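# Move deep-well plate into plate washer carrier

## Task

Take the deep-well plate from the shelved bench by the door and set it in the plate washer's carrier on the shelved bench by the window. It must lie flat on the carrier floor within the corner stops, with its labelled short edge toward the carrier end marked A1. The plate must never touch the floor, or the task fails. The robot must not fall or be left tilted, or the task fails. Finish by releasing the plate and moving the robot away, since a placement that holds only while the robot supports it does not count.

## Robot and tools

Robot: a Rainbow Robotics RB-Y1 in a physics simulation. It has a differential-drive base (two drive wheels, two rear casters; 0.66 m long, 0.58 m wide, front edge 0.10 m ahead of the wheel axle), a torso with a foldable leg (ankle, knee, hip), a chest that can yaw, a pan/tilt head and two 7-joint arms, each ending in a parallel gripper. A loose object may occasionally get a brief outside nudge.

Frames. Base frame: origin on the floor between the drive wheels, x forward, y left, z up. The chest, left_hand and right_hand poses printed in results use this frame. A hand point sits between its finger pads; the fingers extend along the hand's -z and close along its x. Printed hand positions can be off, more so with the arm stretched. The odometry frame is where the base frame was at the start; base_odometry comes from wheel rotation, so slipping looks like motion. Heading runs -3.142 to 3.142, positive to the left.

execute_actions(actions, cameras). actions is a list holding one action or nothing (empty list: just report state and images). An action may contain:
- base: one key only. translate_m is a straight drive offset from where the base is now, in metres, forward positive, -3 to 3. rotate_rad is an in-place turn offset in radians, counter-clockwise (left) positive, -3.2 to 3.2. No sideways motion exists. The base does not stop on hitting furniture; wheels may spin and keep pushing.
- joints: a single dictionary for the whole robot (torso, both arms, head, grippers), keyed by joint name, each value an absolute target. Angles in radians, grippers in metres of pad opening. Ranges: torso_squat_rad 0 to 1.2 (larger lowers a level chest); torso_shift_rad -0.3 to 0.6 (positive pushes hips forward); torso_pitch_rad -0.2 to 1.4 (positive leans forward); torso_yaw_rad -1.5 to 1.5 (positive left). Left arm: shoulder_pitch -2.356 to 2.356 (0 hangs, negative raises forward), shoulder_roll 0 to 3.141 (positive spreads outward left), shoulder_yaw -2.094 to 2.094, elbow -2.617 to 0.01 (negative bends), forearm_roll -3.141 to 3.141, wrist_pitch -1.57 to 1.919 (negative tips hand forward), hand_roll -2.705 to 2.705, gripper_m 0 to 0.1. Right arm the same except right_shoulder_roll_rad runs -3.141 to 0 (negative spreads outward right); yaw and roll signs match the left side. head_pan_rad -0.523 to 0.523 (positive left, relative to chest), head_tilt_rad -0.35 to 1.57 (positive looks down). Torso combined limits: squat+shift <= 1.52; squat-shift+pitch <= 1.57; shift+0.5pitch-0.4squat <= 0.7; shift+0.3pitch-0.5squat <= 0.39; breaking one leaves commanded torso joints short with off_target. Tolerance for done is ±0.02 rad, grippers ±0.004 m.
- speeds: caps for this action only; translate_m 0.05 to 0.4 m/s, rotate_rad 0.1 to 1.509 rad/s (top values are defaults). Very long base moves are refused.
- min_time_s: 0.1 to 8, the shortest duration for each arm and head motion.
Joints or base left out of an action may still be driving toward an earlier target. Unknown keys or out-of-range values reject the whole call with no motion. cameras: list from head_camera, left_wrist_camera, right_wrist_camera, all; omitted or null gives all, [] gives none.

wait(seconds): 0 to 10, commands nothing, returns state and images. zoom_image(camera, region): region [x0, y0, x1, y1] in pixels of that camera's latest full image, top-left origin, at most 504x504. read_manual(section): licence texts only. finished_scene(scene): ends the current scene irreversibly and reports success; call it only once the plate is resting in place and the robot is clear.

Results. base_status and joint_status tell how each motion ended: done (for the base, wheels turned the commanded amount even if slipping), off_target (resting short, may still push), time_out, contact_stop (arm or torso hit something hard, or could not lift the load), stopped_with_arm (torso halted because an arm contact-stopped), limit_stop_at_own_body (self-collision guard stopped it before touching), limit_stop_at_motor_heat. After a stop the joint holds where it is; contact_stop, time_out or stopped_with_arm halts its whole group (torso group, each arm group). "joint command not followed" plus a cause line means an arm's targets were withheld by the collision check; gripper targets still run, and withheld targets may be retried on later actions. on_its_own lists uncommanded motion; "held at" is a held target, not a position. A stop result cancels the later movement calls in the same reply. Motor temperatures are printed per arm in joint_positions order; MOTOR HOT appears from 65 °C and at 80 °C the arm brakes (OVER-TEMPERATURE FAULT). A torque fault freezes the robot for 10 s.

Gripping: command an opening at least 0.005 m narrower than the object; off_target is then expected. Each arm is rated for 3 kg, and per-joint load limits are 63 N m at the shoulders, 32.4 at the elbow, 22.5 at the wrist joints.

Avoid: dropping or floor contact of the plate; tipping the robot by reaching far forward with weight; driving into furniture (the bent leg can protrude beyond the base front, and it can shove the robot backward unseen in odometry); arms striking or pressing on each other, grippers included; hard pushes and slams. After a stop, back off first the arms, then the torso, in a separate action. If both hands hold the plate and the torso contact-stops right as it starts with nothing in the way, command all arm joints (not grippers) to their current reported values, then resend the torso. The robot keeps its last command while you think.

Each tool is called after "Request:" as name([rows], argument=value, ...), one row to a line, values as JSON.

## Session

Request:
execute_actions(actions=[])

Scene clock: 0.00 s.
Motor temperatures (°C, as the motors report them): left_arm=[33 30 34 33 37 39 36] | right_arm=[33 30 31 38 36 39 37]
base_odometry: x=+0.000 y=+0.000 heading=+0.000 (m, m, rad; odometry frame)
base_status: not commanded
joint_positions: torso_squat_rad=+0.350 torso_shift_rad=+0.000 torso_pitch_rad=+0.001 torso_yaw_rad=+0.001 left_shoulder_pitch_rad=-0.009 left_shoulder_roll_rad=+0.032 left_shoulder_yaw_rad=-0.027 left_elbow_rad=-0.115 left_forearm_roll_rad=+0.034 left_wrist_pitch_rad=-0.037 left_hand_roll_rad=+0.020 left_gripper_m=+0.101 right_shoulder_pitch_rad=+0.031 right_shoulder_roll_rad=-0.027 right_shoulder_yaw_rad=-0.042 right_elbow_rad=-0.241 right_forearm_roll_rad=-0.010 right_wrist_pitch_rad=+0.045 right_hand_roll_rad=-0.037 right_gripper_m=+0.099 head_pan_rad=-0.001 head_tilt_rad=+0.399
joint_status: not commanded
chest: x=-0.2277 y=-0.0004 z=+1.2476 quat_wxyz=(+1.000, +0.000, +0.001, +0.000) (m; base frame)
left_hand: x=-0.1578 y=+0.2427 z=+0.5668 quat_wxyz=(+0.997, +0.014, -0.080, +0.011) (m; base frame)
right_hand: x=-0.1437 y=-0.2454 z=+0.5668 quat_wxyz=(+0.995, -0.014, -0.083, -0.048) (m; base frame)
pictures: head_camera, left_wrist_camera, right_wrist_camera
Images, in order (width x height): head_camera 896x504, left_wrist_camera 644x364, right_wrist_camera 644x364.

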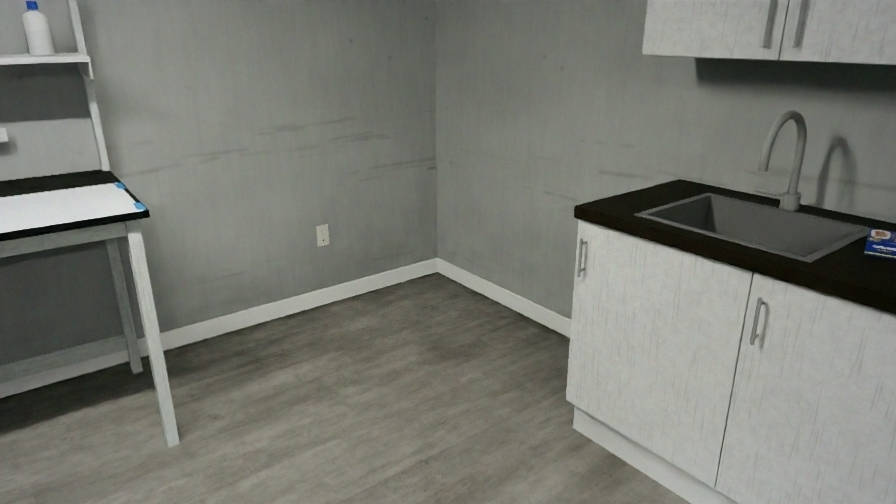

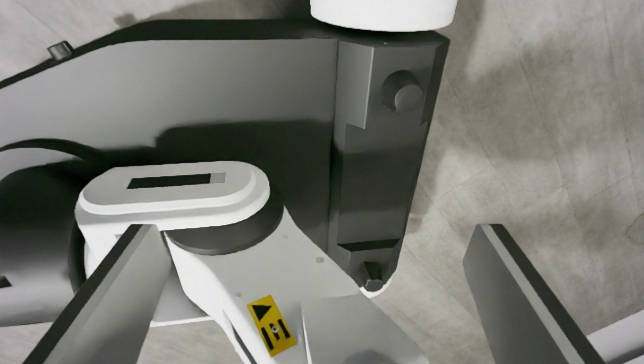

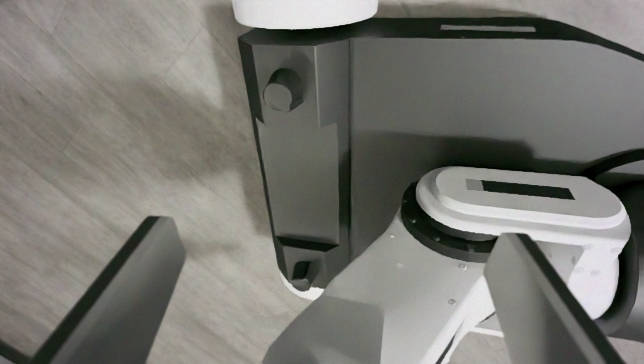

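Request:
execute_actions([
  {"joints": {"head_pan_rad": 0.52, "torso_yaw_rad": 0.5, "head_tilt_rad": 0.3}},
], cameras=["head_camera"])

Scene clock: 12.87 s.
Motor temperatures (°C, as the motors report them): left_arm=[33 30 34 33 37 39 36] | right_arm=[33 30 31 38 36 39 37]
base_odometry: x=+0.000 y=+0.000 heading=+0.000 (m, m, rad; odometry frame)
base_status: not commanded
joint_positions: torso_squat_rad=+0.350 torso_shift_rad=+0.000 torso_pitch_rad=+0.001 torso_yaw_rad=+0.500 left_shoulder_pitch_rad=-0.009 left_shoulder_roll_rad=+0.032 left_shoulder_yaw_rad=-0.027 left_elbow_rad=-0.115 left_forearm_roll_rad=+0.034 left_wrist_pitch_rad=-0.037 left_hand_roll_rad=+0.020 left_gripper_m=+0.101 right_shoulder_pitch_rad=+0.031 right_shoulder_roll_rad=-0.027 right_shoulder_yaw_rad=-0.042 right_elbow_rad=-0.241 right_forearm_roll_rad=-0.010 right_wrist_pitch_rad=+0.045 right_hand_roll_rad=-0.037 right_gripper_m=+0.099 head_pan_rad=+0.520 head_tilt_rad=+0.300
joint_status: all done
chest: x=-0.2277 y=-0.0004 z=+1.2476 quat_wxyz=(+0.969, +0.000, +0.000, +0.247) (m; base frame)
left_hand: x=-0.2825 y=+0.2469 z=+0.5670 quat_wxyz=(+0.963, +0.033, -0.074, +0.257) (m; base frame)
right_hand: x=-0.0365 y=-0.1749 z=+0.5667 quat_wxyz=(+0.976, +0.008, -0.084, +0.200) (m; base frame)
pictures: head_camera
Images, in order (width x height): head_camera 896x504.

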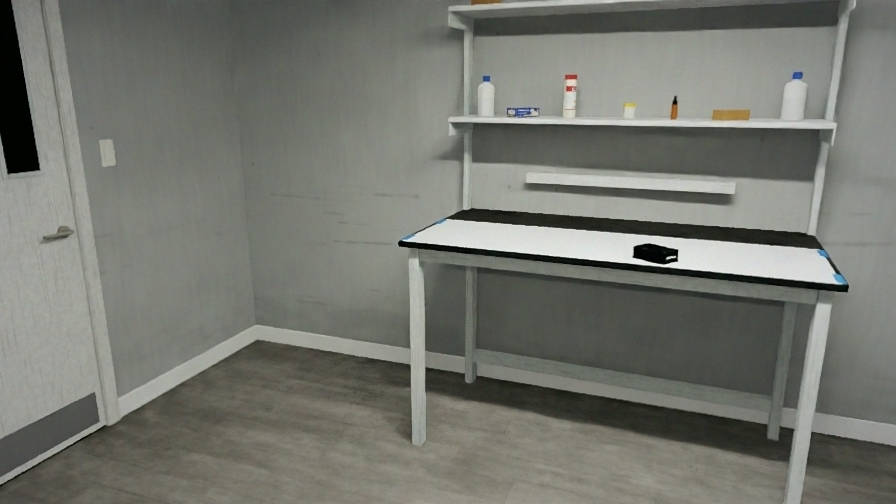

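Request:
zoom_image(camera="head_camera", region=[596, 220, 716, 290])

Request:
execute_actions([
  {"joints": {"head_pan_rad": 0.52, "torso_yaw_rad": 1.5, "head_tilt_rad": 0.3}},
], cameras=["head_camera"])

Region (596, 220, 716, 290) of head_camera's 896x504 image, scaled by 4.200, with more detail than that image has; it fills the top 294 rows of this view, and the rest is white.

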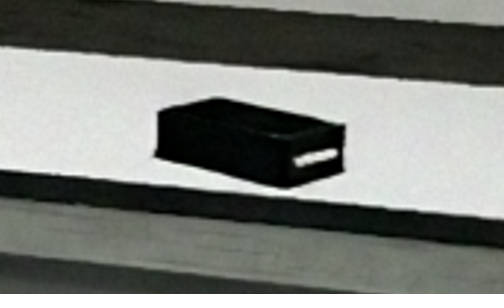

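Scene clock: 16.73 s.
Motor temperatures (°C, as the motors report them): left_arm=[33 30 34 33 37 39 36] | right_arm=[33 30 31 38 36 39 37]
base_odometry: x=+0.000 y=+0.000 heading=+0.000 (m, m, rad; odometry frame)
base_status: not commanded
joint_positions: torso_squat_rad=+0.350 torso_shift_rad=+0.000 torso_pitch_rad=+0.001 torso_yaw_rad=+1.177 left_shoulder_pitch_rad=-0.009 left_shoulder_roll_rad=+0.032 left_shoulder_yaw_rad=-0.027 left_elbow_rad=-0.115 left_forearm_roll_rad=+0.034 left_wrist_pitch_rad=-0.037 left_hand_roll_rad=+0.020 left_gripper_m=+0.101 right_shoulder_pitch_rad=+0.031 right_shoulder_roll_rad=-0.027 right_shoulder_yaw_rad=-0.042 right_elbow_rad=-0.241 right_forearm_roll_rad=-0.010 right_wrist_pitch_rad=+0.045 right_hand_roll_rad=-0.037 right_gripper_m=+0.099 head_pan_rad=+0.520 head_tilt_rad=+0.300
joint_status: torso_yaw_rad limit_stop_at_own_body (moved +0.677 of +1.000); the others done
on_its_own: torso_yaw_rad is held at +1.177, not at your +1.500, since a limit_stop_at_own_body
chest: x=-0.2277 y=-0.0004 z=+1.2476 quat_wxyz=(+0.832, +0.001, +0.000, +0.555) (m; base frame)
left_hand: x=-0.4254 y=+0.1583 z=+0.5670 quat_wxyz=(+0.823, +0.056, -0.059, +0.562) (m; base frame)
right_hand: x=+0.0309 y=-0.0157 z=+0.5668 quat_wxyz=(+0.854, +0.036, -0.077, +0.513) (m; base frame)
pictures: head_camera
Images, in order (width x height): head_camera 896x504.

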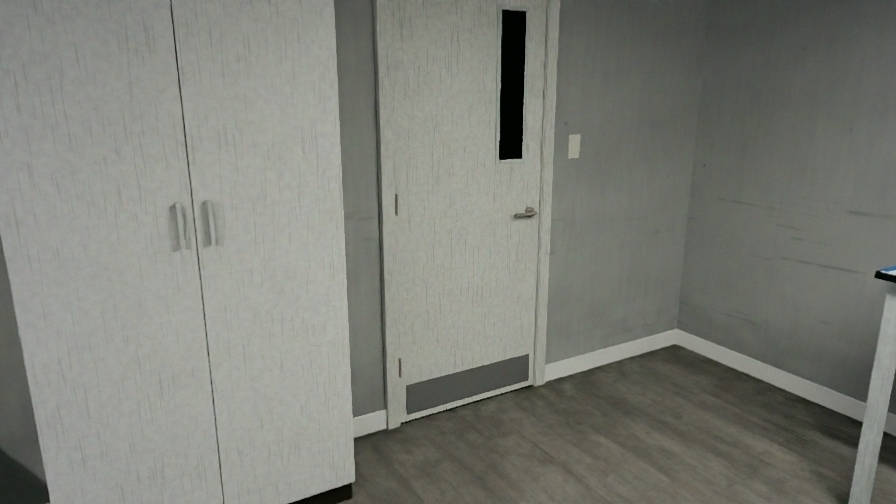

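Request:
execute_actions([
  {"base": {"rotate_rad": 0.7}},
], cameras=["head_camera"])

Scene clock: 61.30 s.
Motor temperatures (°C, as the motors report them): left_arm=[34 30 34 33 37 39 36] | right_arm=[33 30 31 38 36 39 37]
base_odometry: x=+0.000 y=+0.000 heading=+0.700 (m, m, rad; odometry frame)
base_status: done
joint_positions: torso_squat_rad=+0.350 torso_shift_rad=+0.000 torso_pitch_rad=+0.001 torso_yaw_rad=+1.177 left_shoulder_pitch_rad=-0.009 left_shoulder_roll_rad=+0.032 left_shoulder_yaw_rad=-0.027 left_elbow_rad=-0.115 left_forearm_roll_rad=+0.034 left_wrist_pitch_rad=-0.037 left_hand_roll_rad=+0.020 left_gripper_m=+0.101 right_shoulder_pitch_rad=+0.031 right_shoulder_roll_rad=-0.027 right_shoulder_yaw_rad=-0.042 right_elbow_rad=-0.241 right_forearm_roll_rad=-0.010 right_wrist_pitch_rad=+0.045 right_hand_roll_rad=-0.037 right_gripper_m=+0.099 head_pan_rad=+0.520 head_tilt_rad=+0.300
joint_status: not commanded
on_its_own: torso_yaw_rad is held at +1.177, not at your +1.500, since a limit_stop_at_own_body
chest: x=-0.2277 y=-0.0004 z=+1.2476 quat_wxyz=(+0.832, +0.001, +0.000, +0.555) (m; base frame)
left_hand: x=-0.4253 y=+0.1584 z=+0.5671 quat_wxyz=(+0.823, +0.056, -0.059, +0.562) (m; base frame)
right_hand: x=+0.0309 y=-0.0159 z=+0.5668 quat_wxyz=(+0.854, +0.036, -0.077, +0.512) (m; base frame)
pictures: head_camera
Images, in order (width x height): head_camera 896x504.

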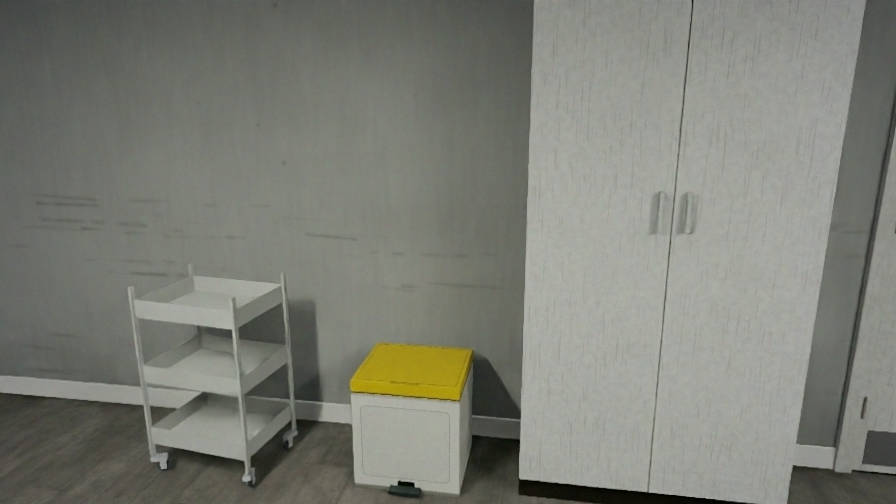

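Request:
execute_actions([
  {"base": {"translate_m": 1.2}, "joints": {"torso_yaw_rad": 0, "torso_squat_rad": 0.0, "head_pan_rad": 0.0, "head_tilt_rad": 0.6, "left_shoulder_pitch_rad": -0.629, "left_shoulder_roll_rad": 0.063, "left_shoulder_yaw_rad": 0.203, "left_elbow_rad": -1.2, "left_forearm_roll_rad": 0.0, "left_wrist_pitch_rad": 1.8, "left_hand_roll_rad": 0.0}, "min_time_s": 3},
])

Scene clock: 78.40 s.
Motor temperatures (°C, as the motors report them): left_arm=[34 30 34 34 37 39 36] | right_arm=[33 30 31 38 36 39 37]
base_odometry: x=+0.917 y=+0.773 heading=+0.701 (m, m, rad; odometry frame)
base_status: done
joint_positions: torso_squat_rad=+0.000 torso_shift_rad=+0.000 torso_pitch_rad=+0.001 torso_yaw_rad=+0.000 left_shoulder_pitch_rad=-0.629 left_shoulder_roll_rad=+0.063 left_shoulder_yaw_rad=+0.203 left_elbow_rad=-1.200 left_forearm_roll_rad=+0.000 left_wrist_pitch_rad=+1.800 left_hand_roll_rad=+0.000 left_gripper_m=+0.101 right_shoulder_pitch_rad=+0.031 right_shoulder_roll_rad=-0.027 right_shoulder_yaw_rad=-0.042 right_elbow_rad=-0.241 right_forearm_roll_rad=-0.010 right_wrist_pitch_rad=+0.045 right_hand_roll_rad=-0.037 right_gripper_m=+0.099 head_pan_rad=+0.000 head_tilt_rad=+0.600
joint_status: all done
chest: x=-0.2276 y=-0.0004 z=+1.2899 quat_wxyz=(+1.000, +0.000, +0.001, +0.000) (m; base frame)
left_hand: x=+0.2095 y=+0.2198 z=+0.9564 quat_wxyz=(+1.000, +0.000, +0.001, +0.000) (m; base frame)
right_hand: x=-0.1439 y=-0.2455 z=+0.6091 quat_wxyz=(+0.995, -0.014, -0.083, -0.048) (m; base frame)
pictures: head_camera, left_wrist_camera, right_wrist_camera
Images, in order (width x height): head_camera 896x504, left_wrist_camera 644x364, right_wrist_camera 644x364.

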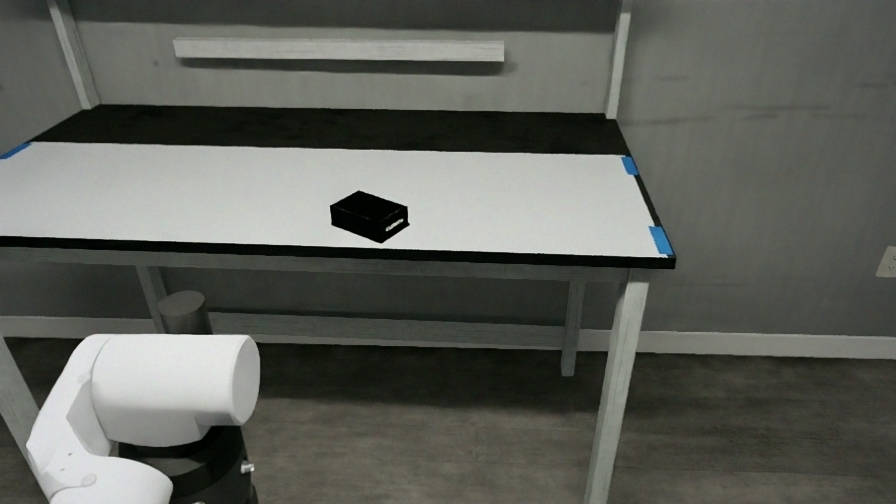

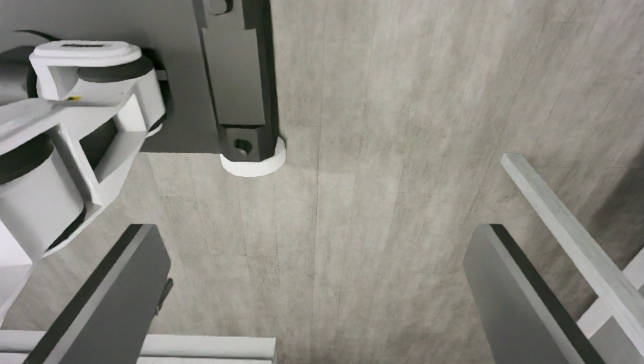

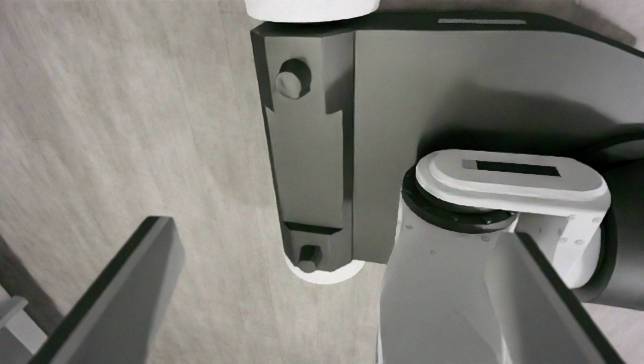

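Request:
zoom_image(camera="head_camera", region=[310, 170, 430, 270])

Region (310, 170, 430, 270) of head_camera's 896x504 image, scaled by 4.200, with more detail than that image has.

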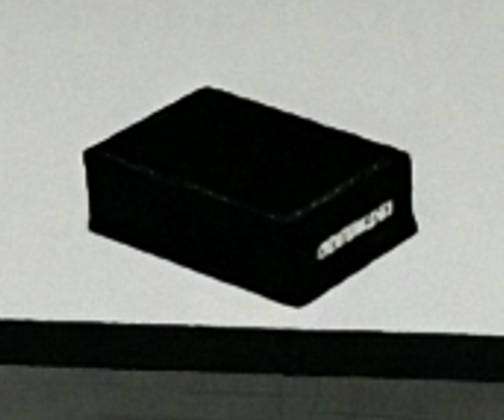

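Request:
execute_actions([
  {"base": {"translate_m": 0.5}, "joints": {"torso_yaw_rad": -0.131, "head_pan_rad": 0.3, "head_tilt_rad": 0.85, "left_shoulder_pitch_rad": -0.881, "left_shoulder_roll_rad": 0.121, "left_shoulder_yaw_rad": 0.267, "left_elbow_rad": -0.95, "left_forearm_roll_rad": 0.0, "left_wrist_pitch_rad": 1.8, "left_hand_roll_rad": -0.47}, "min_time_s": 1},
], cameras=["head_camera", "left_wrist_camera"])

Scene clock: 117.07 s.
Motor temperatures (°C, as the motors report them): left_arm=[34 30 34 34 37 39 36] | right_arm=[33 30 31 38 36 39 37]
base_odometry: x=+1.300 y=+1.096 heading=+0.701 (m, m, rad; odometry frame)
base_status: done
joint_positions: torso_squat_rad=+0.000 torso_shift_rad=+0.000 torso_pitch_rad=+0.001 torso_yaw_rad=-0.131 left_shoulder_pitch_rad=-0.881 left_shoulder_roll_rad=+0.121 left_shoulder_yaw_rad=+0.267 left_elbow_rad=-0.950 left_forearm_roll_rad=+0.000 left_wrist_pitch_rad=+1.800 left_hand_roll_rad=-0.470 left_gripper_m=+0.101 right_shoulder_pitch_rad=+0.031 right_shoulder_roll_rad=-0.027 right_shoulder_yaw_rad=-0.042 right_elbow_rad=-0.241 right_forearm_roll_rad=-0.010 right_wrist_pitch_rad=+0.045 right_hand_roll_rad=-0.037 right_gripper_m=+0.099 head_pan_rad=+0.300 head_tilt_rad=+0.850
joint_status: all done
chest: x=-0.2276 y=-0.0004 z=+1.2899 quat_wxyz=(+0.998, +0.000, +0.001, -0.065) (m; base frame)
left_hand: x=+0.2807 y=+0.1543 z=+1.0080 quat_wxyz=(+0.955, +0.000, +0.001, -0.296) (m; base frame)
right_hand: x=-0.1767 y=-0.2544 z=+0.6092 quat_wxyz=(+0.990, -0.019, -0.082, -0.113) (m; base frame)
pictures: head_camera, left_wrist_camera
Images, in order (width x height): head_camera 896x504, left_wrist_camera 644x364.

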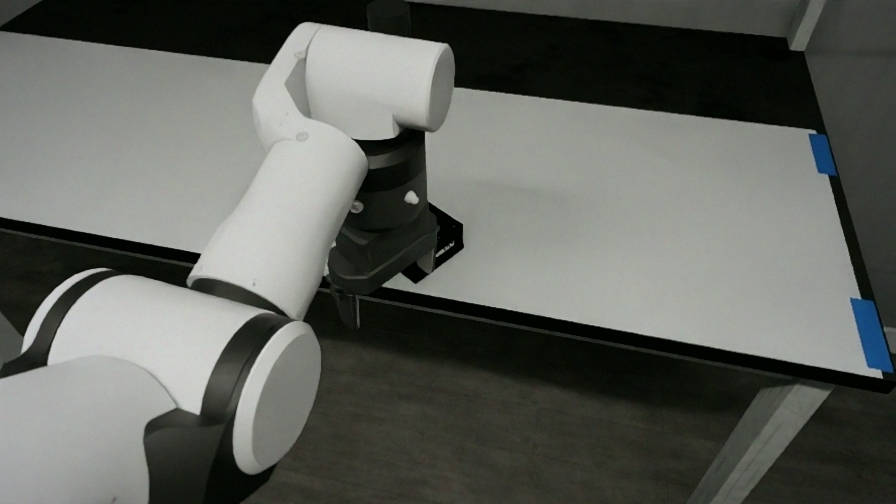

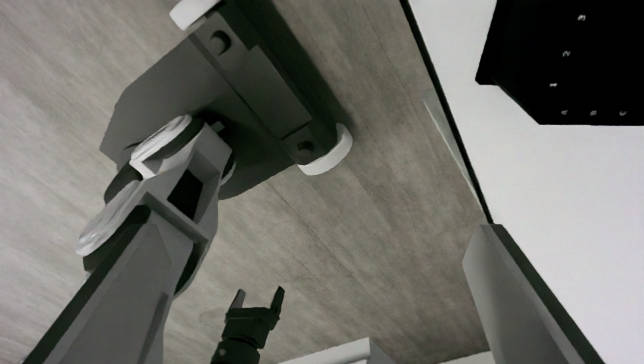

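Request:
zoom_image(camera="left_wrist_camera", region=[392, 0, 644, 364])

Request:
zoom_image(camera="left_wrist_camera", region=[0, 164, 300, 364])

Region (392, 0, 644, 364) of left_wrist_camera's 644x364 image, scaled by 1.385, with more detail than that image has; it fills the left 349 columns of this view, and the rest is white.

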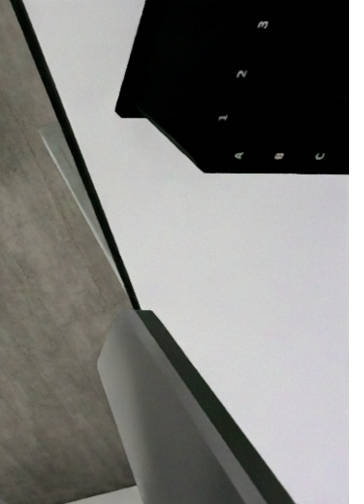

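Region (0, 164, 300, 364) of left_wrist_camera's 644x364 image, scaled by 1.680, with more detail than that image has.

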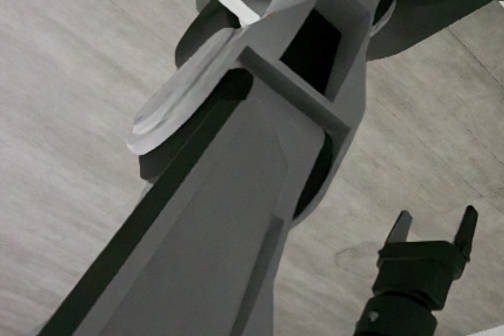

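Request:
execute_actions([
  {"joints": {"torso_yaw_rad": -0.098, "left_shoulder_pitch_rad": -0.979, "left_shoulder_roll_rad": 0.149, "left_shoulder_yaw_rad": 0.288, "left_elbow_rad": -0.85, "left_hand_roll_rad": -0.503}},
], cameras=[])

Request:
execute_actions([
  {"base": {"translate_m": 0.13}},
], cameras=["head_camera", "left_wrist_camera"])

Scene clock: 146.50 s.
Motor temperatures (°C, as the motors report them): left_arm=[35 30 34 34 37 39 36] | right_arm=[33 30 31 38 36 39 37]
base_odometry: x=+1.300 y=+1.096 heading=+0.701 (m, m, rad; odometry frame)
base_status: not commanded
joint_positions: torso_squat_rad=+0.000 torso_shift_rad=+0.000 torso_pitch_rad=+0.001 torso_yaw_rad=-0.098 left_shoulder_pitch_rad=-0.979 left_shoulder_roll_rad=+0.149 left_shoulder_yaw_rad=+0.288 left_elbow_rad=-0.850 left_forearm_roll_rad=+0.000 left_wrist_pitch_rad=+1.800 left_hand_roll_rad=-0.503 left_gripper_m=+0.101 right_shoulder_pitch_rad=+0.031 right_shoulder_roll_rad=-0.027 right_shoulder_yaw_rad=-0.042 right_elbow_rad=-0.241 right_forearm_roll_rad=-0.010 right_wrist_pitch_rad=+0.045 right_hand_roll_rad=-0.037 right_gripper_m=+0.099 head_pan_rad=+0.300 head_tilt_rad=+0.850
joint_status: all done
chest: x=-0.2276 y=-0.0004 z=+1.2899 quat_wxyz=(+0.999, +0.000, +0.001, -0.049) (m; base frame)
left_hand: x=+0.2900 y=+0.1701 z=+1.0314 quat_wxyz=(+0.955, +0.000, +0.001, -0.296) (m; base frame)
right_hand: x=-0.1684 y=-0.2526 z=+0.6092 quat_wxyz=(+0.992, -0.018, -0.082, -0.097) (m; base frame)
pictures: none
No camera images: the call's "cameras" was empty. Leave "cameras" out to get every camera's image.

Scene clock: 148.27 s.
Motor temperatures (°C, as the motors report them): left_arm=[35 30 34 34 37 39 36] | right_arm=[33 30 31 38 36 39 37]
base_odometry: x=+1.399 y=+1.180 heading=+0.702 (m, m, rad; odometry frame)
base_status: done
joint_positions: torso_squat_rad=+0.000 torso_shift_rad=+0.000 torso_pitch_rad=+0.001 torso_yaw_rad=-0.098 left_shoulder_pitch_rad=-0.979 left_shoulder_roll_rad=+0.149 left_shoulder_yaw_rad=+0.288 left_elbow_rad=-0.850 left_forearm_roll_rad=+0.000 left_wrist_pitch_rad=+1.800 left_hand_roll_rad=-0.503 left_gripper_m=+0.101 right_shoulder_pitch_rad=+0.031 right_shoulder_roll_rad=-0.027 right_shoulder_yaw_rad=-0.042 right_elbow_rad=-0.241 right_forearm_roll_rad=-0.010 right_wrist_pitch_rad=+0.045 right_hand_roll_rad=-0.037 right_gripper_m=+0.099 head_pan_rad=+0.300 head_tilt_rad=+0.850
joint_status: not commanded
chest: x=-0.2277 y=-0.0004 z=+1.2899 quat_wxyz=(+0.999, +0.000, +0.001, -0.049) (m; base frame)
left_hand: x=+0.2900 y=+0.1701 z=+1.0314 quat_wxyz=(+0.955, +0.000, +0.001, -0.296) (m; base frame)
right_hand: x=-0.1683 y=-0.2526 z=+0.6092 quat_wxyz=(+0.992, -0.018, -0.083, -0.097) (m; base frame)
pictures: head_camera, left_wrist_camera
Images, in order (width x height): head_camera 896x504, left_wrist_camera 644x364.

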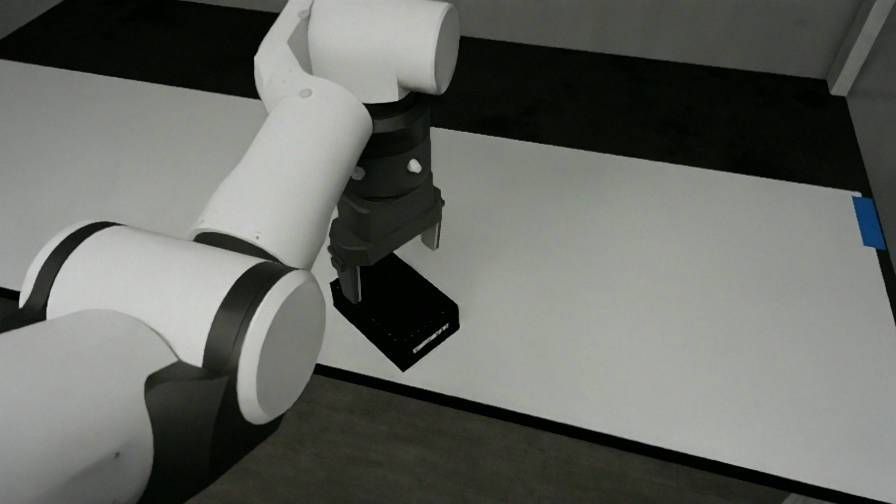

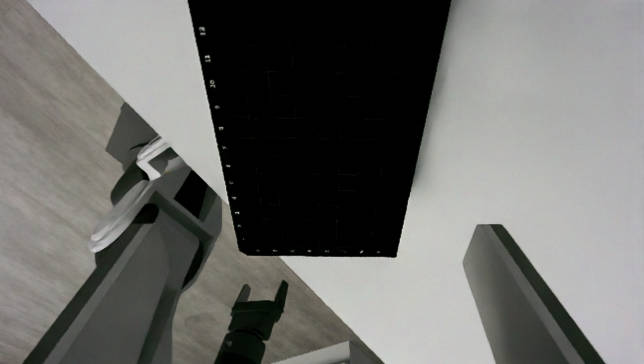

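Request:
execute_actions([
  {"joints": {"torso_squat_rad": 0.44, "head_tilt_rad": 0.95}},
], cameras=["head_camera", "left_wrist_camera"])

Scene clock: 157.67 s.
Motor temperatures (°C, as the motors report them): left_arm=[35 30 34 34 37 39 36] | right_arm=[33 30 31 38 36 39 37]
base_odometry: x=+1.399 y=+1.180 heading=+0.702 (m, m, rad; odometry frame)
base_status: not commanded
joint_positions: torso_squat_rad=+0.440 torso_shift_rad=+0.000 torso_pitch_rad=+0.001 torso_yaw_rad=-0.098 left_shoulder_pitch_rad=-0.979 left_shoulder_roll_rad=+0.149 left_shoulder_yaw_rad=+0.288 left_elbow_rad=-0.850 left_forearm_roll_rad=+0.000 left_wrist_pitch_rad=+1.800 left_hand_roll_rad=-0.503 left_gripper_m=+0.101 right_shoulder_pitch_rad=+0.031 right_shoulder_roll_rad=-0.027 right_shoulder_yaw_rad=-0.042 right_elbow_rad=-0.241 right_forearm_roll_rad=-0.010 right_wrist_pitch_rad=+0.045 right_hand_roll_rad=-0.037 right_gripper_m=+0.099 head_pan_rad=+0.300 head_tilt_rad=+0.950
joint_status: all done
chest: x=-0.2278 y=-0.0004 z=+1.2233 quat_wxyz=(+0.999, +0.000, +0.001, -0.049) (m; base frame)
left_hand: x=+0.2899 y=+0.1701 z=+0.9648 quat_wxyz=(+0.955, +0.000, +0.001, -0.296) (m; base frame)
right_hand: x=-0.1682 y=-0.2526 z=+0.5425 quat_wxyz=(+0.992, -0.018, -0.083, -0.097) (m; base frame)
pictures: head_camera, left_wrist_camera
Images, in order (width x height): head_camera 896x504, left_wrist_camera 644x364.

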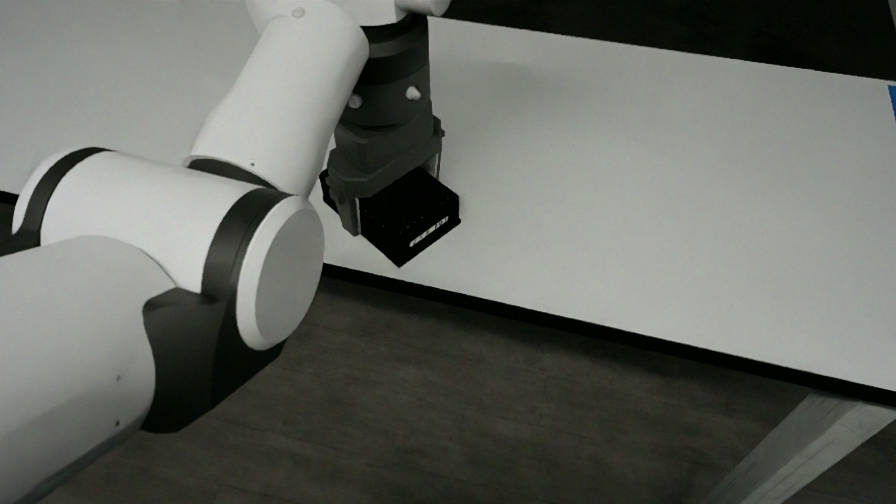

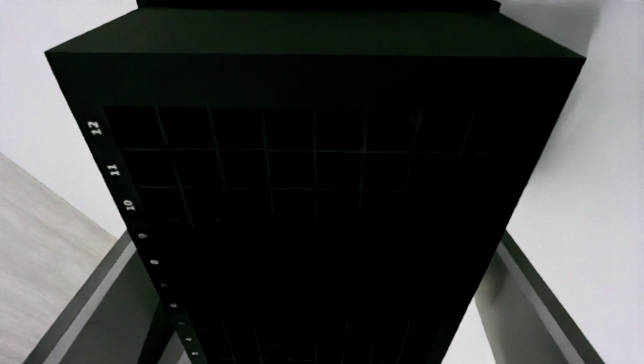

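Request:
zoom_image(camera="head_camera", region=[300, 130, 480, 280])

Region (300, 130, 480, 280) of head_camera's 896x504 image, scaled by 2.800, with more detail than that image has.

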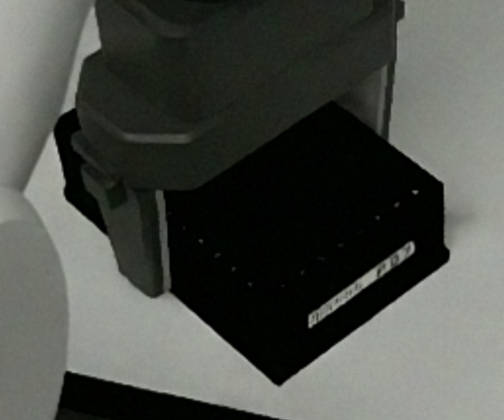

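Request:
execute_actions([
  {"joints": {"left_gripper_m": 0.072}},
], cameras=["left_wrist_camera"])

Scene clock: 168.30 s.
Motor temperatures (°C, as the motors report them): left_arm=[35 30 34 34 37 39 36] | right_arm=[33 30 31 38 36 39 37]
base_odometry: x=+1.399 y=+1.180 heading=+0.702 (m, m, rad; odometry frame)
base_status: not commanded
joint_positions: torso_squat_rad=+0.440 torso_shift_rad=+0.000 torso_pitch_rad=+0.001 torso_yaw_rad=-0.098 left_shoulder_pitch_rad=-0.979 left_shoulder_roll_rad=+0.149 left_shoulder_yaw_rad=+0.288 left_elbow_rad=-0.850 left_forearm_roll_rad=+0.000 left_wrist_pitch_rad=+1.800 left_hand_roll_rad=-0.503 left_gripper_m=+0.083 right_shoulder_pitch_rad=+0.031 right_shoulder_roll_rad=-0.027 right_shoulder_yaw_rad=-0.042 right_elbow_rad=-0.241 right_forearm_roll_rad=-0.010 right_wrist_pitch_rad=+0.045 right_hand_roll_rad=-0.037 right_gripper_m=+0.099 head_pan_rad=+0.300 head_tilt_rad=+0.950
joint_status: left_gripper_m off_target (ended at +0.083, target +0.072)
chest: x=-0.2278 y=-0.0004 z=+1.2233 quat_wxyz=(+0.999, +0.000, +0.001, -0.049) (m; base frame)
left_hand: x=+0.2899 y=+0.1701 z=+0.9648 quat_wxyz=(+0.955, +0.000, +0.001, -0.296) (m; base frame)
right_hand: x=-0.1682 y=-0.2526 z=+0.5425 quat_wxyz=(+0.992, -0.018, -0.083, -0.097) (m; base frame)
pictures: left_wrist_camera
Images, in order (width x height): left_wrist_camera 644x364.

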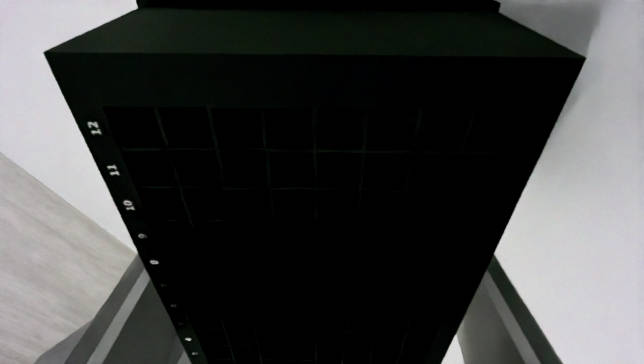

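Request:
execute_actions([
  {"base": {"translate_m": -0.55}, "joints": {"torso_squat_rad": 0.05, "head_pan_rad": -0.52, "head_tilt_rad": 0.35}},
], cameras=["head_camera", "left_wrist_camera"])

Scene clock: 176.90 s.
Motor temperatures (°C, as the motors report them): left_arm=[35 30 34 34 37 39 36] | right_arm=[33 30 31 38 36 39 37]
base_odometry: x=+0.979 y=+0.825 heading=+0.703 (m, m, rad; odometry frame)
base_status: done
joint_positions: torso_squat_rad=+0.050 torso_shift_rad=+0.000 torso_pitch_rad=+0.001 torso_yaw_rad=-0.098 left_shoulder_pitch_rad=-0.979 left_shoulder_roll_rad=+0.149 left_shoulder_yaw_rad=+0.288 left_elbow_rad=-0.850 left_forearm_roll_rad=+0.000 left_wrist_pitch_rad=+1.800 left_hand_roll_rad=-0.503 left_gripper_m=+0.083 right_shoulder_pitch_rad=+0.031 right_shoulder_roll_rad=-0.027 right_shoulder_yaw_rad=-0.042 right_elbow_rad=-0.241 right_forearm_roll_rad=-0.010 right_wrist_pitch_rad=+0.045 right_hand_roll_rad=-0.037 right_gripper_m=+0.099 head_pan_rad=-0.520 head_tilt_rad=+0.350
joint_status: all done
chest: x=-0.2277 y=-0.0004 z=+1.2891 quat_wxyz=(+0.999, +0.000, +0.001, -0.049) (m; base frame)
left_hand: x=+0.2900 y=+0.1701 z=+1.0306 quat_wxyz=(+0.955, +0.000, +0.001, -0.296) (m; base frame)
right_hand: x=-0.1684 y=-0.2526 z=+0.6083 quat_wxyz=(+0.992, -0.018, -0.083, -0.097) (m; base frame)
pictures: head_camera, left_wrist_camera
Images, in order (width x height): head_camera 896x504, left_wrist_camera 644x364.

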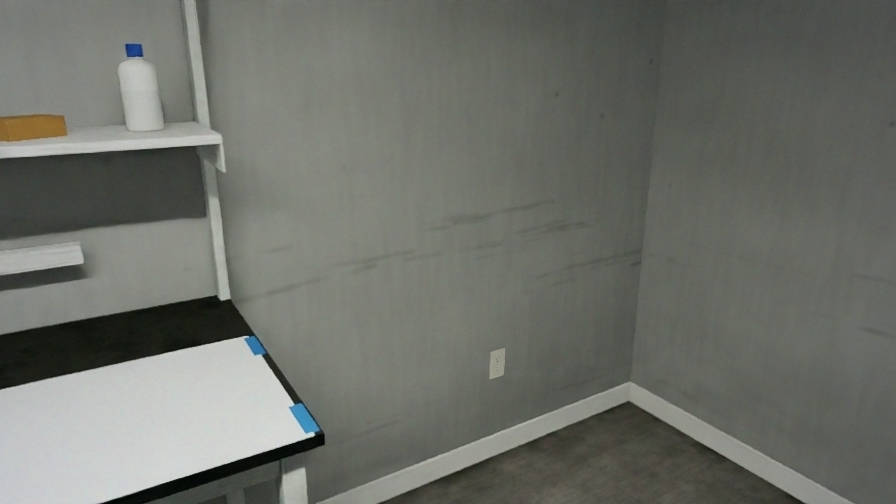

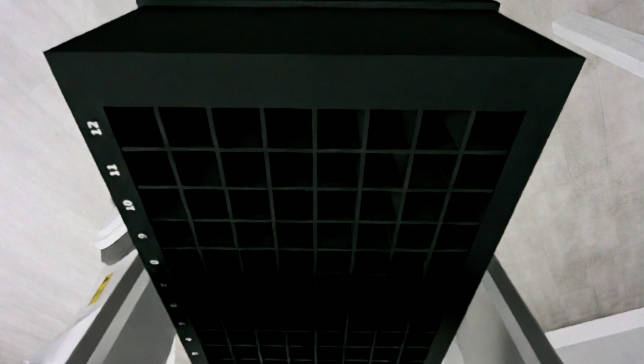

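Request:
execute_actions([
  {"base": {"rotate_rad": -2.3}, "joints": {"torso_yaw_rad": 0.0, "head_tilt_rad": 0.25, "left_shoulder_pitch_rad": -0.42, "left_shoulder_roll_rad": 0.03, "left_shoulder_yaw_rad": 0.14, "left_elbow_rad": -1.4, "left_hand_roll_rad": 0.0}, "min_time_s": 3},
], cameras=["head_camera"])

Scene clock: 187.70 s.
Motor temperatures (°C, as the motors report them): left_arm=[35 30 34 34 37 39 36] | right_arm=[33 30 31 38 36 39 37]
base_odometry: x=+0.979 y=+0.825 heading=-1.597 (m, m, rad; odometry frame)
base_status: done
joint_positions: torso_squat_rad=+0.050 torso_shift_rad=+0.000 torso_pitch_rad=+0.001 torso_yaw_rad=+0.000 left_shoulder_pitch_rad=-0.420 left_shoulder_roll_rad=+0.030 left_shoulder_yaw_rad=+0.140 left_elbow_rad=-1.400 left_forearm_roll_rad=+0.000 left_wrist_pitch_rad=+1.800 left_hand_roll_rad=+0.000 left_gripper_m=+0.083 right_shoulder_pitch_rad=+0.031 right_shoulder_roll_rad=-0.027 right_shoulder_yaw_rad=-0.042 right_elbow_rad=-0.241 right_forearm_roll_rad=-0.010 right_wrist_pitch_rad=+0.045 right_hand_roll_rad=-0.037 right_gripper_m=+0.099 head_pan_rad=-0.520 head_tilt_rad=+0.250
joint_status: all done
chest: x=-0.2278 y=-0.0004 z=+1.2891 quat_wxyz=(+1.000, +0.000, +0.001, +0.000) (m; base frame)
left_hand: x=+0.1632 y=+0.2210 z=+0.9232 quat_wxyz=(+1.000, +0.001, +0.002, +0.001) (m; base frame)
right_hand: x=-0.1439 y=-0.2455 z=+0.6083 quat_wxyz=(+0.995, -0.014, -0.083, -0.048) (m; base frame)
pictures: head_camera
Images, in order (width x height): head_camera 896x504.

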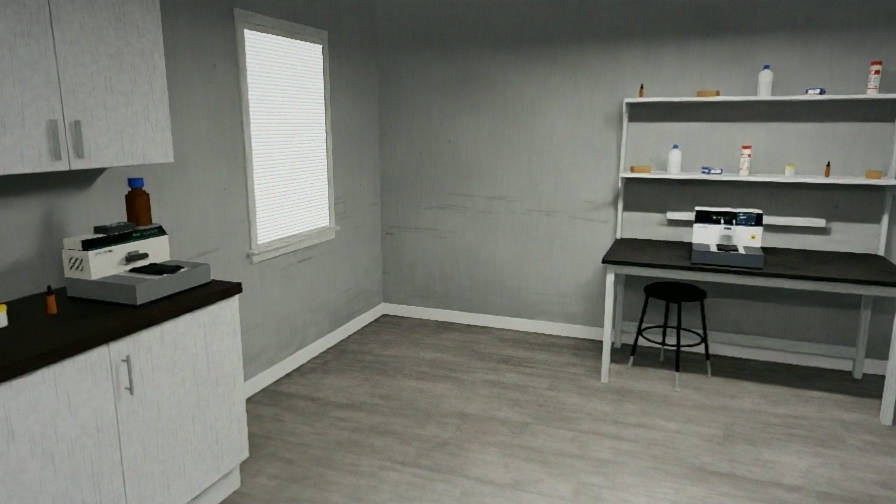

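Request:
zoom_image(camera="head_camera", region=[670, 190, 800, 290])

Region (670, 190, 800, 290) of head_camera's 896x504 image, scaled by 3.877, with more detail than that image has; it fills the top 388 rows of this view, and the rest is white.

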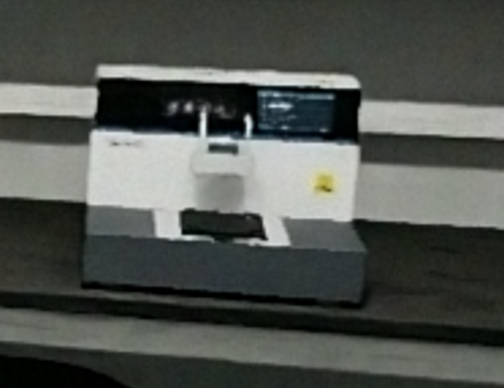

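Request:
execute_actions([
  {"base": {"rotate_rad": -1.046}, "joints": {"head_pan_rad": 0.1, "head_tilt_rad": 0.3}},
], cameras=["head_camera"])

Scene clock: 210.13 s.
Motor temperatures (°C, as the motors report them): left_arm=[35 30 34 34 37 39 36] | right_arm=[33 30 31 38 36 39 37]
base_odometry: x=+0.979 y=+0.825 heading=-2.643 (m, m, rad; odometry frame)
base_status: done
joint_positions: torso_squat_rad=+0.050 torso_shift_rad=+0.000 torso_pitch_rad=+0.001 torso_yaw_rad=+0.000 left_shoulder_pitch_rad=-0.420 left_shoulder_roll_rad=+0.030 left_shoulder_yaw_rad=+0.140 left_elbow_rad=-1.400 left_forearm_roll_rad=+0.000 left_wrist_pitch_rad=+1.800 left_hand_roll_rad=+0.000 left_gripper_m=+0.083 right_shoulder_pitch_rad=+0.031 right_shoulder_roll_rad=-0.027 right_shoulder_yaw_rad=-0.042 right_elbow_rad=-0.241 right_forearm_roll_rad=-0.010 right_wrist_pitch_rad=+0.045 right_hand_roll_rad=-0.037 right_gripper_m=+0.099 head_pan_rad=+0.100 head_tilt_rad=+0.300
joint_status: all done
chest: x=-0.2278 y=-0.0003 z=+1.2891 quat_wxyz=(+1.000, +0.000, +0.001, +0.000) (m; base frame)
left_hand: x=+0.1632 y=+0.2210 z=+0.9232 quat_wxyz=(+1.000, +0.001, +0.002, +0.001) (m; base frame)
right_hand: x=-0.1439 y=-0.2455 z=+0.6083 quat_wxyz=(+0.995, -0.014, -0.083, -0.048) (m; base frame)
pictures: head_camera
Images, in order (width x height): head_camera 896x504.

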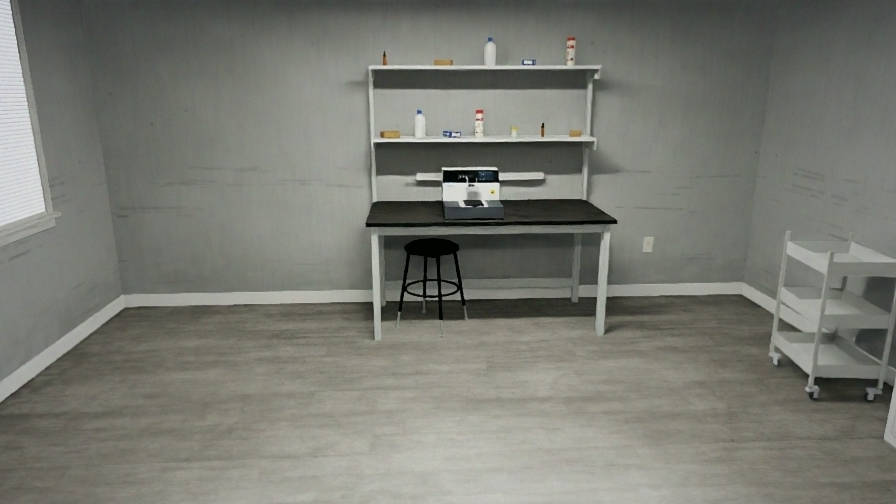

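Request:
execute_actions([
  {"base": {"translate_m": 2.8}, "joints": {"head_pan_rad": 0.1, "head_tilt_rad": 0.62}},
], cameras=["head_camera"])

Scene clock: 221.70 s.
Motor temperatures (°C, as the motors report them): left_arm=[34 30 34 34 37 39 36] | right_arm=[33 30 31 38 36 39 37]
base_odometry: x=-1.480 y=-0.514 heading=-2.643 (m, m, rad; odometry frame)
base_status: done
joint_positions: torso_squat_rad=+0.050 torso_shift_rad=+0.000 torso_pitch_rad=+0.001 torso_yaw_rad=+0.000 left_shoulder_pitch_rad=-0.420 left_shoulder_roll_rad=+0.030 left_shoulder_yaw_rad=+0.140 left_elbow_rad=-1.400 left_forearm_roll_rad=+0.000 left_wrist_pitch_rad=+1.800 left_hand_roll_rad=+0.000 left_gripper_m=+0.083 right_shoulder_pitch_rad=+0.031 right_shoulder_roll_rad=-0.027 right_shoulder_yaw_rad=-0.042 right_elbow_rad=-0.241 right_forearm_roll_rad=-0.010 right_wrist_pitch_rad=+0.045 right_hand_roll_rad=-0.037 right_gripper_m=+0.099 head_pan_rad=+0.100 head_tilt_rad=+0.620
joint_status: all done
chest: x=-0.2276 y=-0.0003 z=+1.2891 quat_wxyz=(+1.000, +0.000, +0.001, +0.000) (m; base frame)
left_hand: x=+0.1632 y=+0.2211 z=+0.9230 quat_wxyz=(+1.000, +0.001, +0.002, +0.001) (m; base frame)
right_hand: x=-0.1439 y=-0.2455 z=+0.6083 quat_wxyz=(+0.995, -0.014, -0.083, -0.048) (m; base frame)
pictures: head_camera
Images, in order (width x height): head_camera 896x504.

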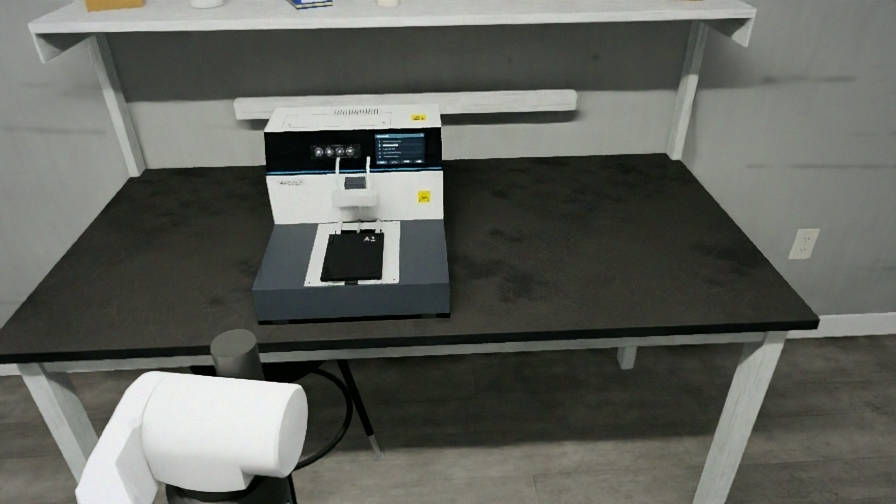

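Request:
zoom_image(camera="head_camera", region=[290, 170, 420, 300])

Region (290, 170, 420, 300) of head_camera's 896x504 image, scaled by 3.877, with more detail than that image has.

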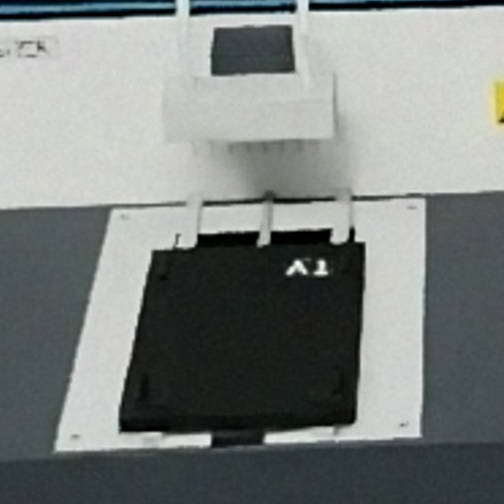

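Request:
execute_actions([
  {"base": {"translate_m": 0.62}, "joints": {"torso_squat_rad": 0.0, "torso_yaw_rad": 0.166, "head_pan_rad": 0.3, "head_tilt_rad": 1.0, "left_shoulder_pitch_rad": -0.629, "left_shoulder_roll_rad": 0.063, "left_shoulder_yaw_rad": 0.203, "left_elbow_rad": -1.2, "left_hand_roll_rad": 1.571}, "min_time_s": 1.6},
], cameras=["head_camera", "left_wrist_camera"])

Scene clock: 266.90 s.
Motor temperatures (°C, as the motors report them): left_arm=[34 30 34 34 37 39 36] | right_arm=[33 30 31 38 36 39 37]
base_odometry: x=-2.025 y=-0.811 heading=-2.643 (m, m, rad; odometry frame)
base_status: done
joint_positions: torso_squat_rad=+0.000 torso_shift_rad=+0.000 torso_pitch_rad=+0.001 torso_yaw_rad=+0.166 left_shoulder_pitch_rad=-0.629 left_shoulder_roll_rad=+0.063 left_shoulder_yaw_rad=+0.203 left_elbow_rad=-1.200 left_forearm_roll_rad=+0.000 left_wrist_pitch_rad=+1.800 left_hand_roll_rad=+1.571 left_gripper_m=+0.083 right_shoulder_pitch_rad=+0.031 right_shoulder_roll_rad=-0.027 right_shoulder_yaw_rad=-0.042 right_elbow_rad=-0.241 right_forearm_roll_rad=-0.010 right_wrist_pitch_rad=+0.045 right_hand_roll_rad=-0.037 right_gripper_m=+0.099 head_pan_rad=+0.300 head_tilt_rad=+1.000
joint_status: all done
chest: x=-0.2276 y=-0.0003 z=+1.2899 quat_wxyz=(+0.997, +0.000, +0.001, +0.083) (m; base frame)
left_hand: x=+0.1671 y=+0.2891 z=+0.9565 quat_wxyz=(+0.646, +0.001, +0.000, +0.763) (m; base frame)
right_hand: x=-0.1045 y=-0.2281 z=+0.6091 quat_wxyz=(+0.996, -0.007, -0.084, +0.035) (m; base frame)
pictures: head_camera, left_wrist_camera
Images, in order (width x height): head_camera 896x504, left_wrist_camera 644x364.

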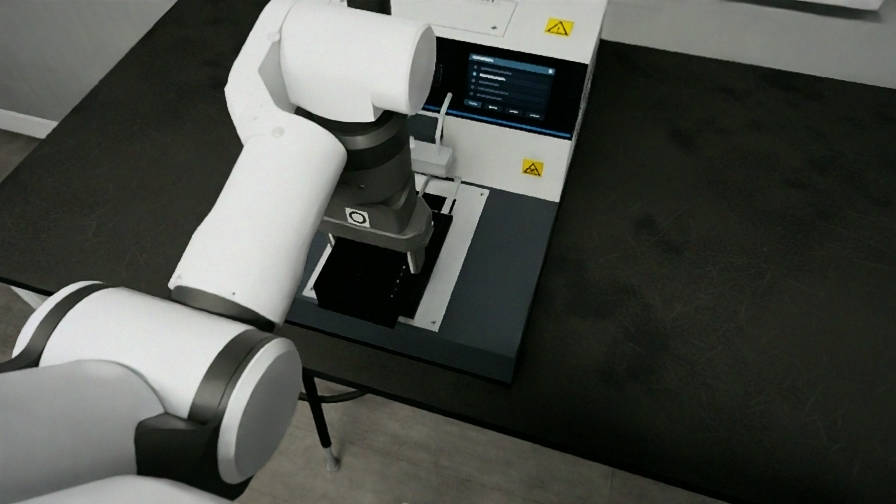

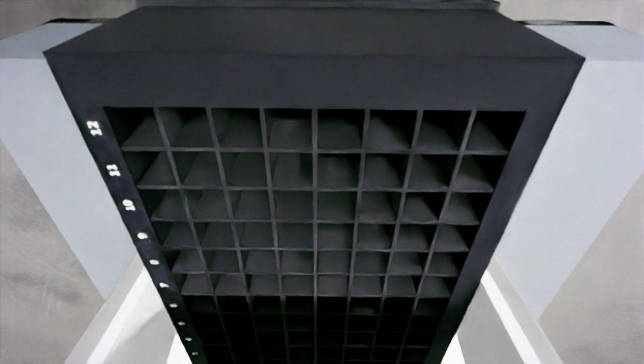

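Request:
zoom_image(camera="head_camera", region=[280, 130, 530, 380])

Region (280, 130, 530, 380) of head_camera's 896x504 image, scaled by 2.016, with more detail than that image has.

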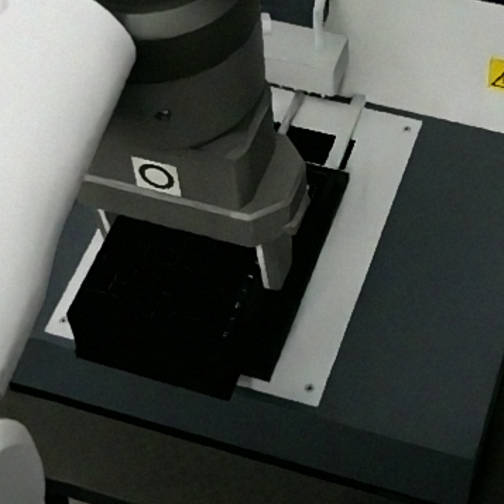

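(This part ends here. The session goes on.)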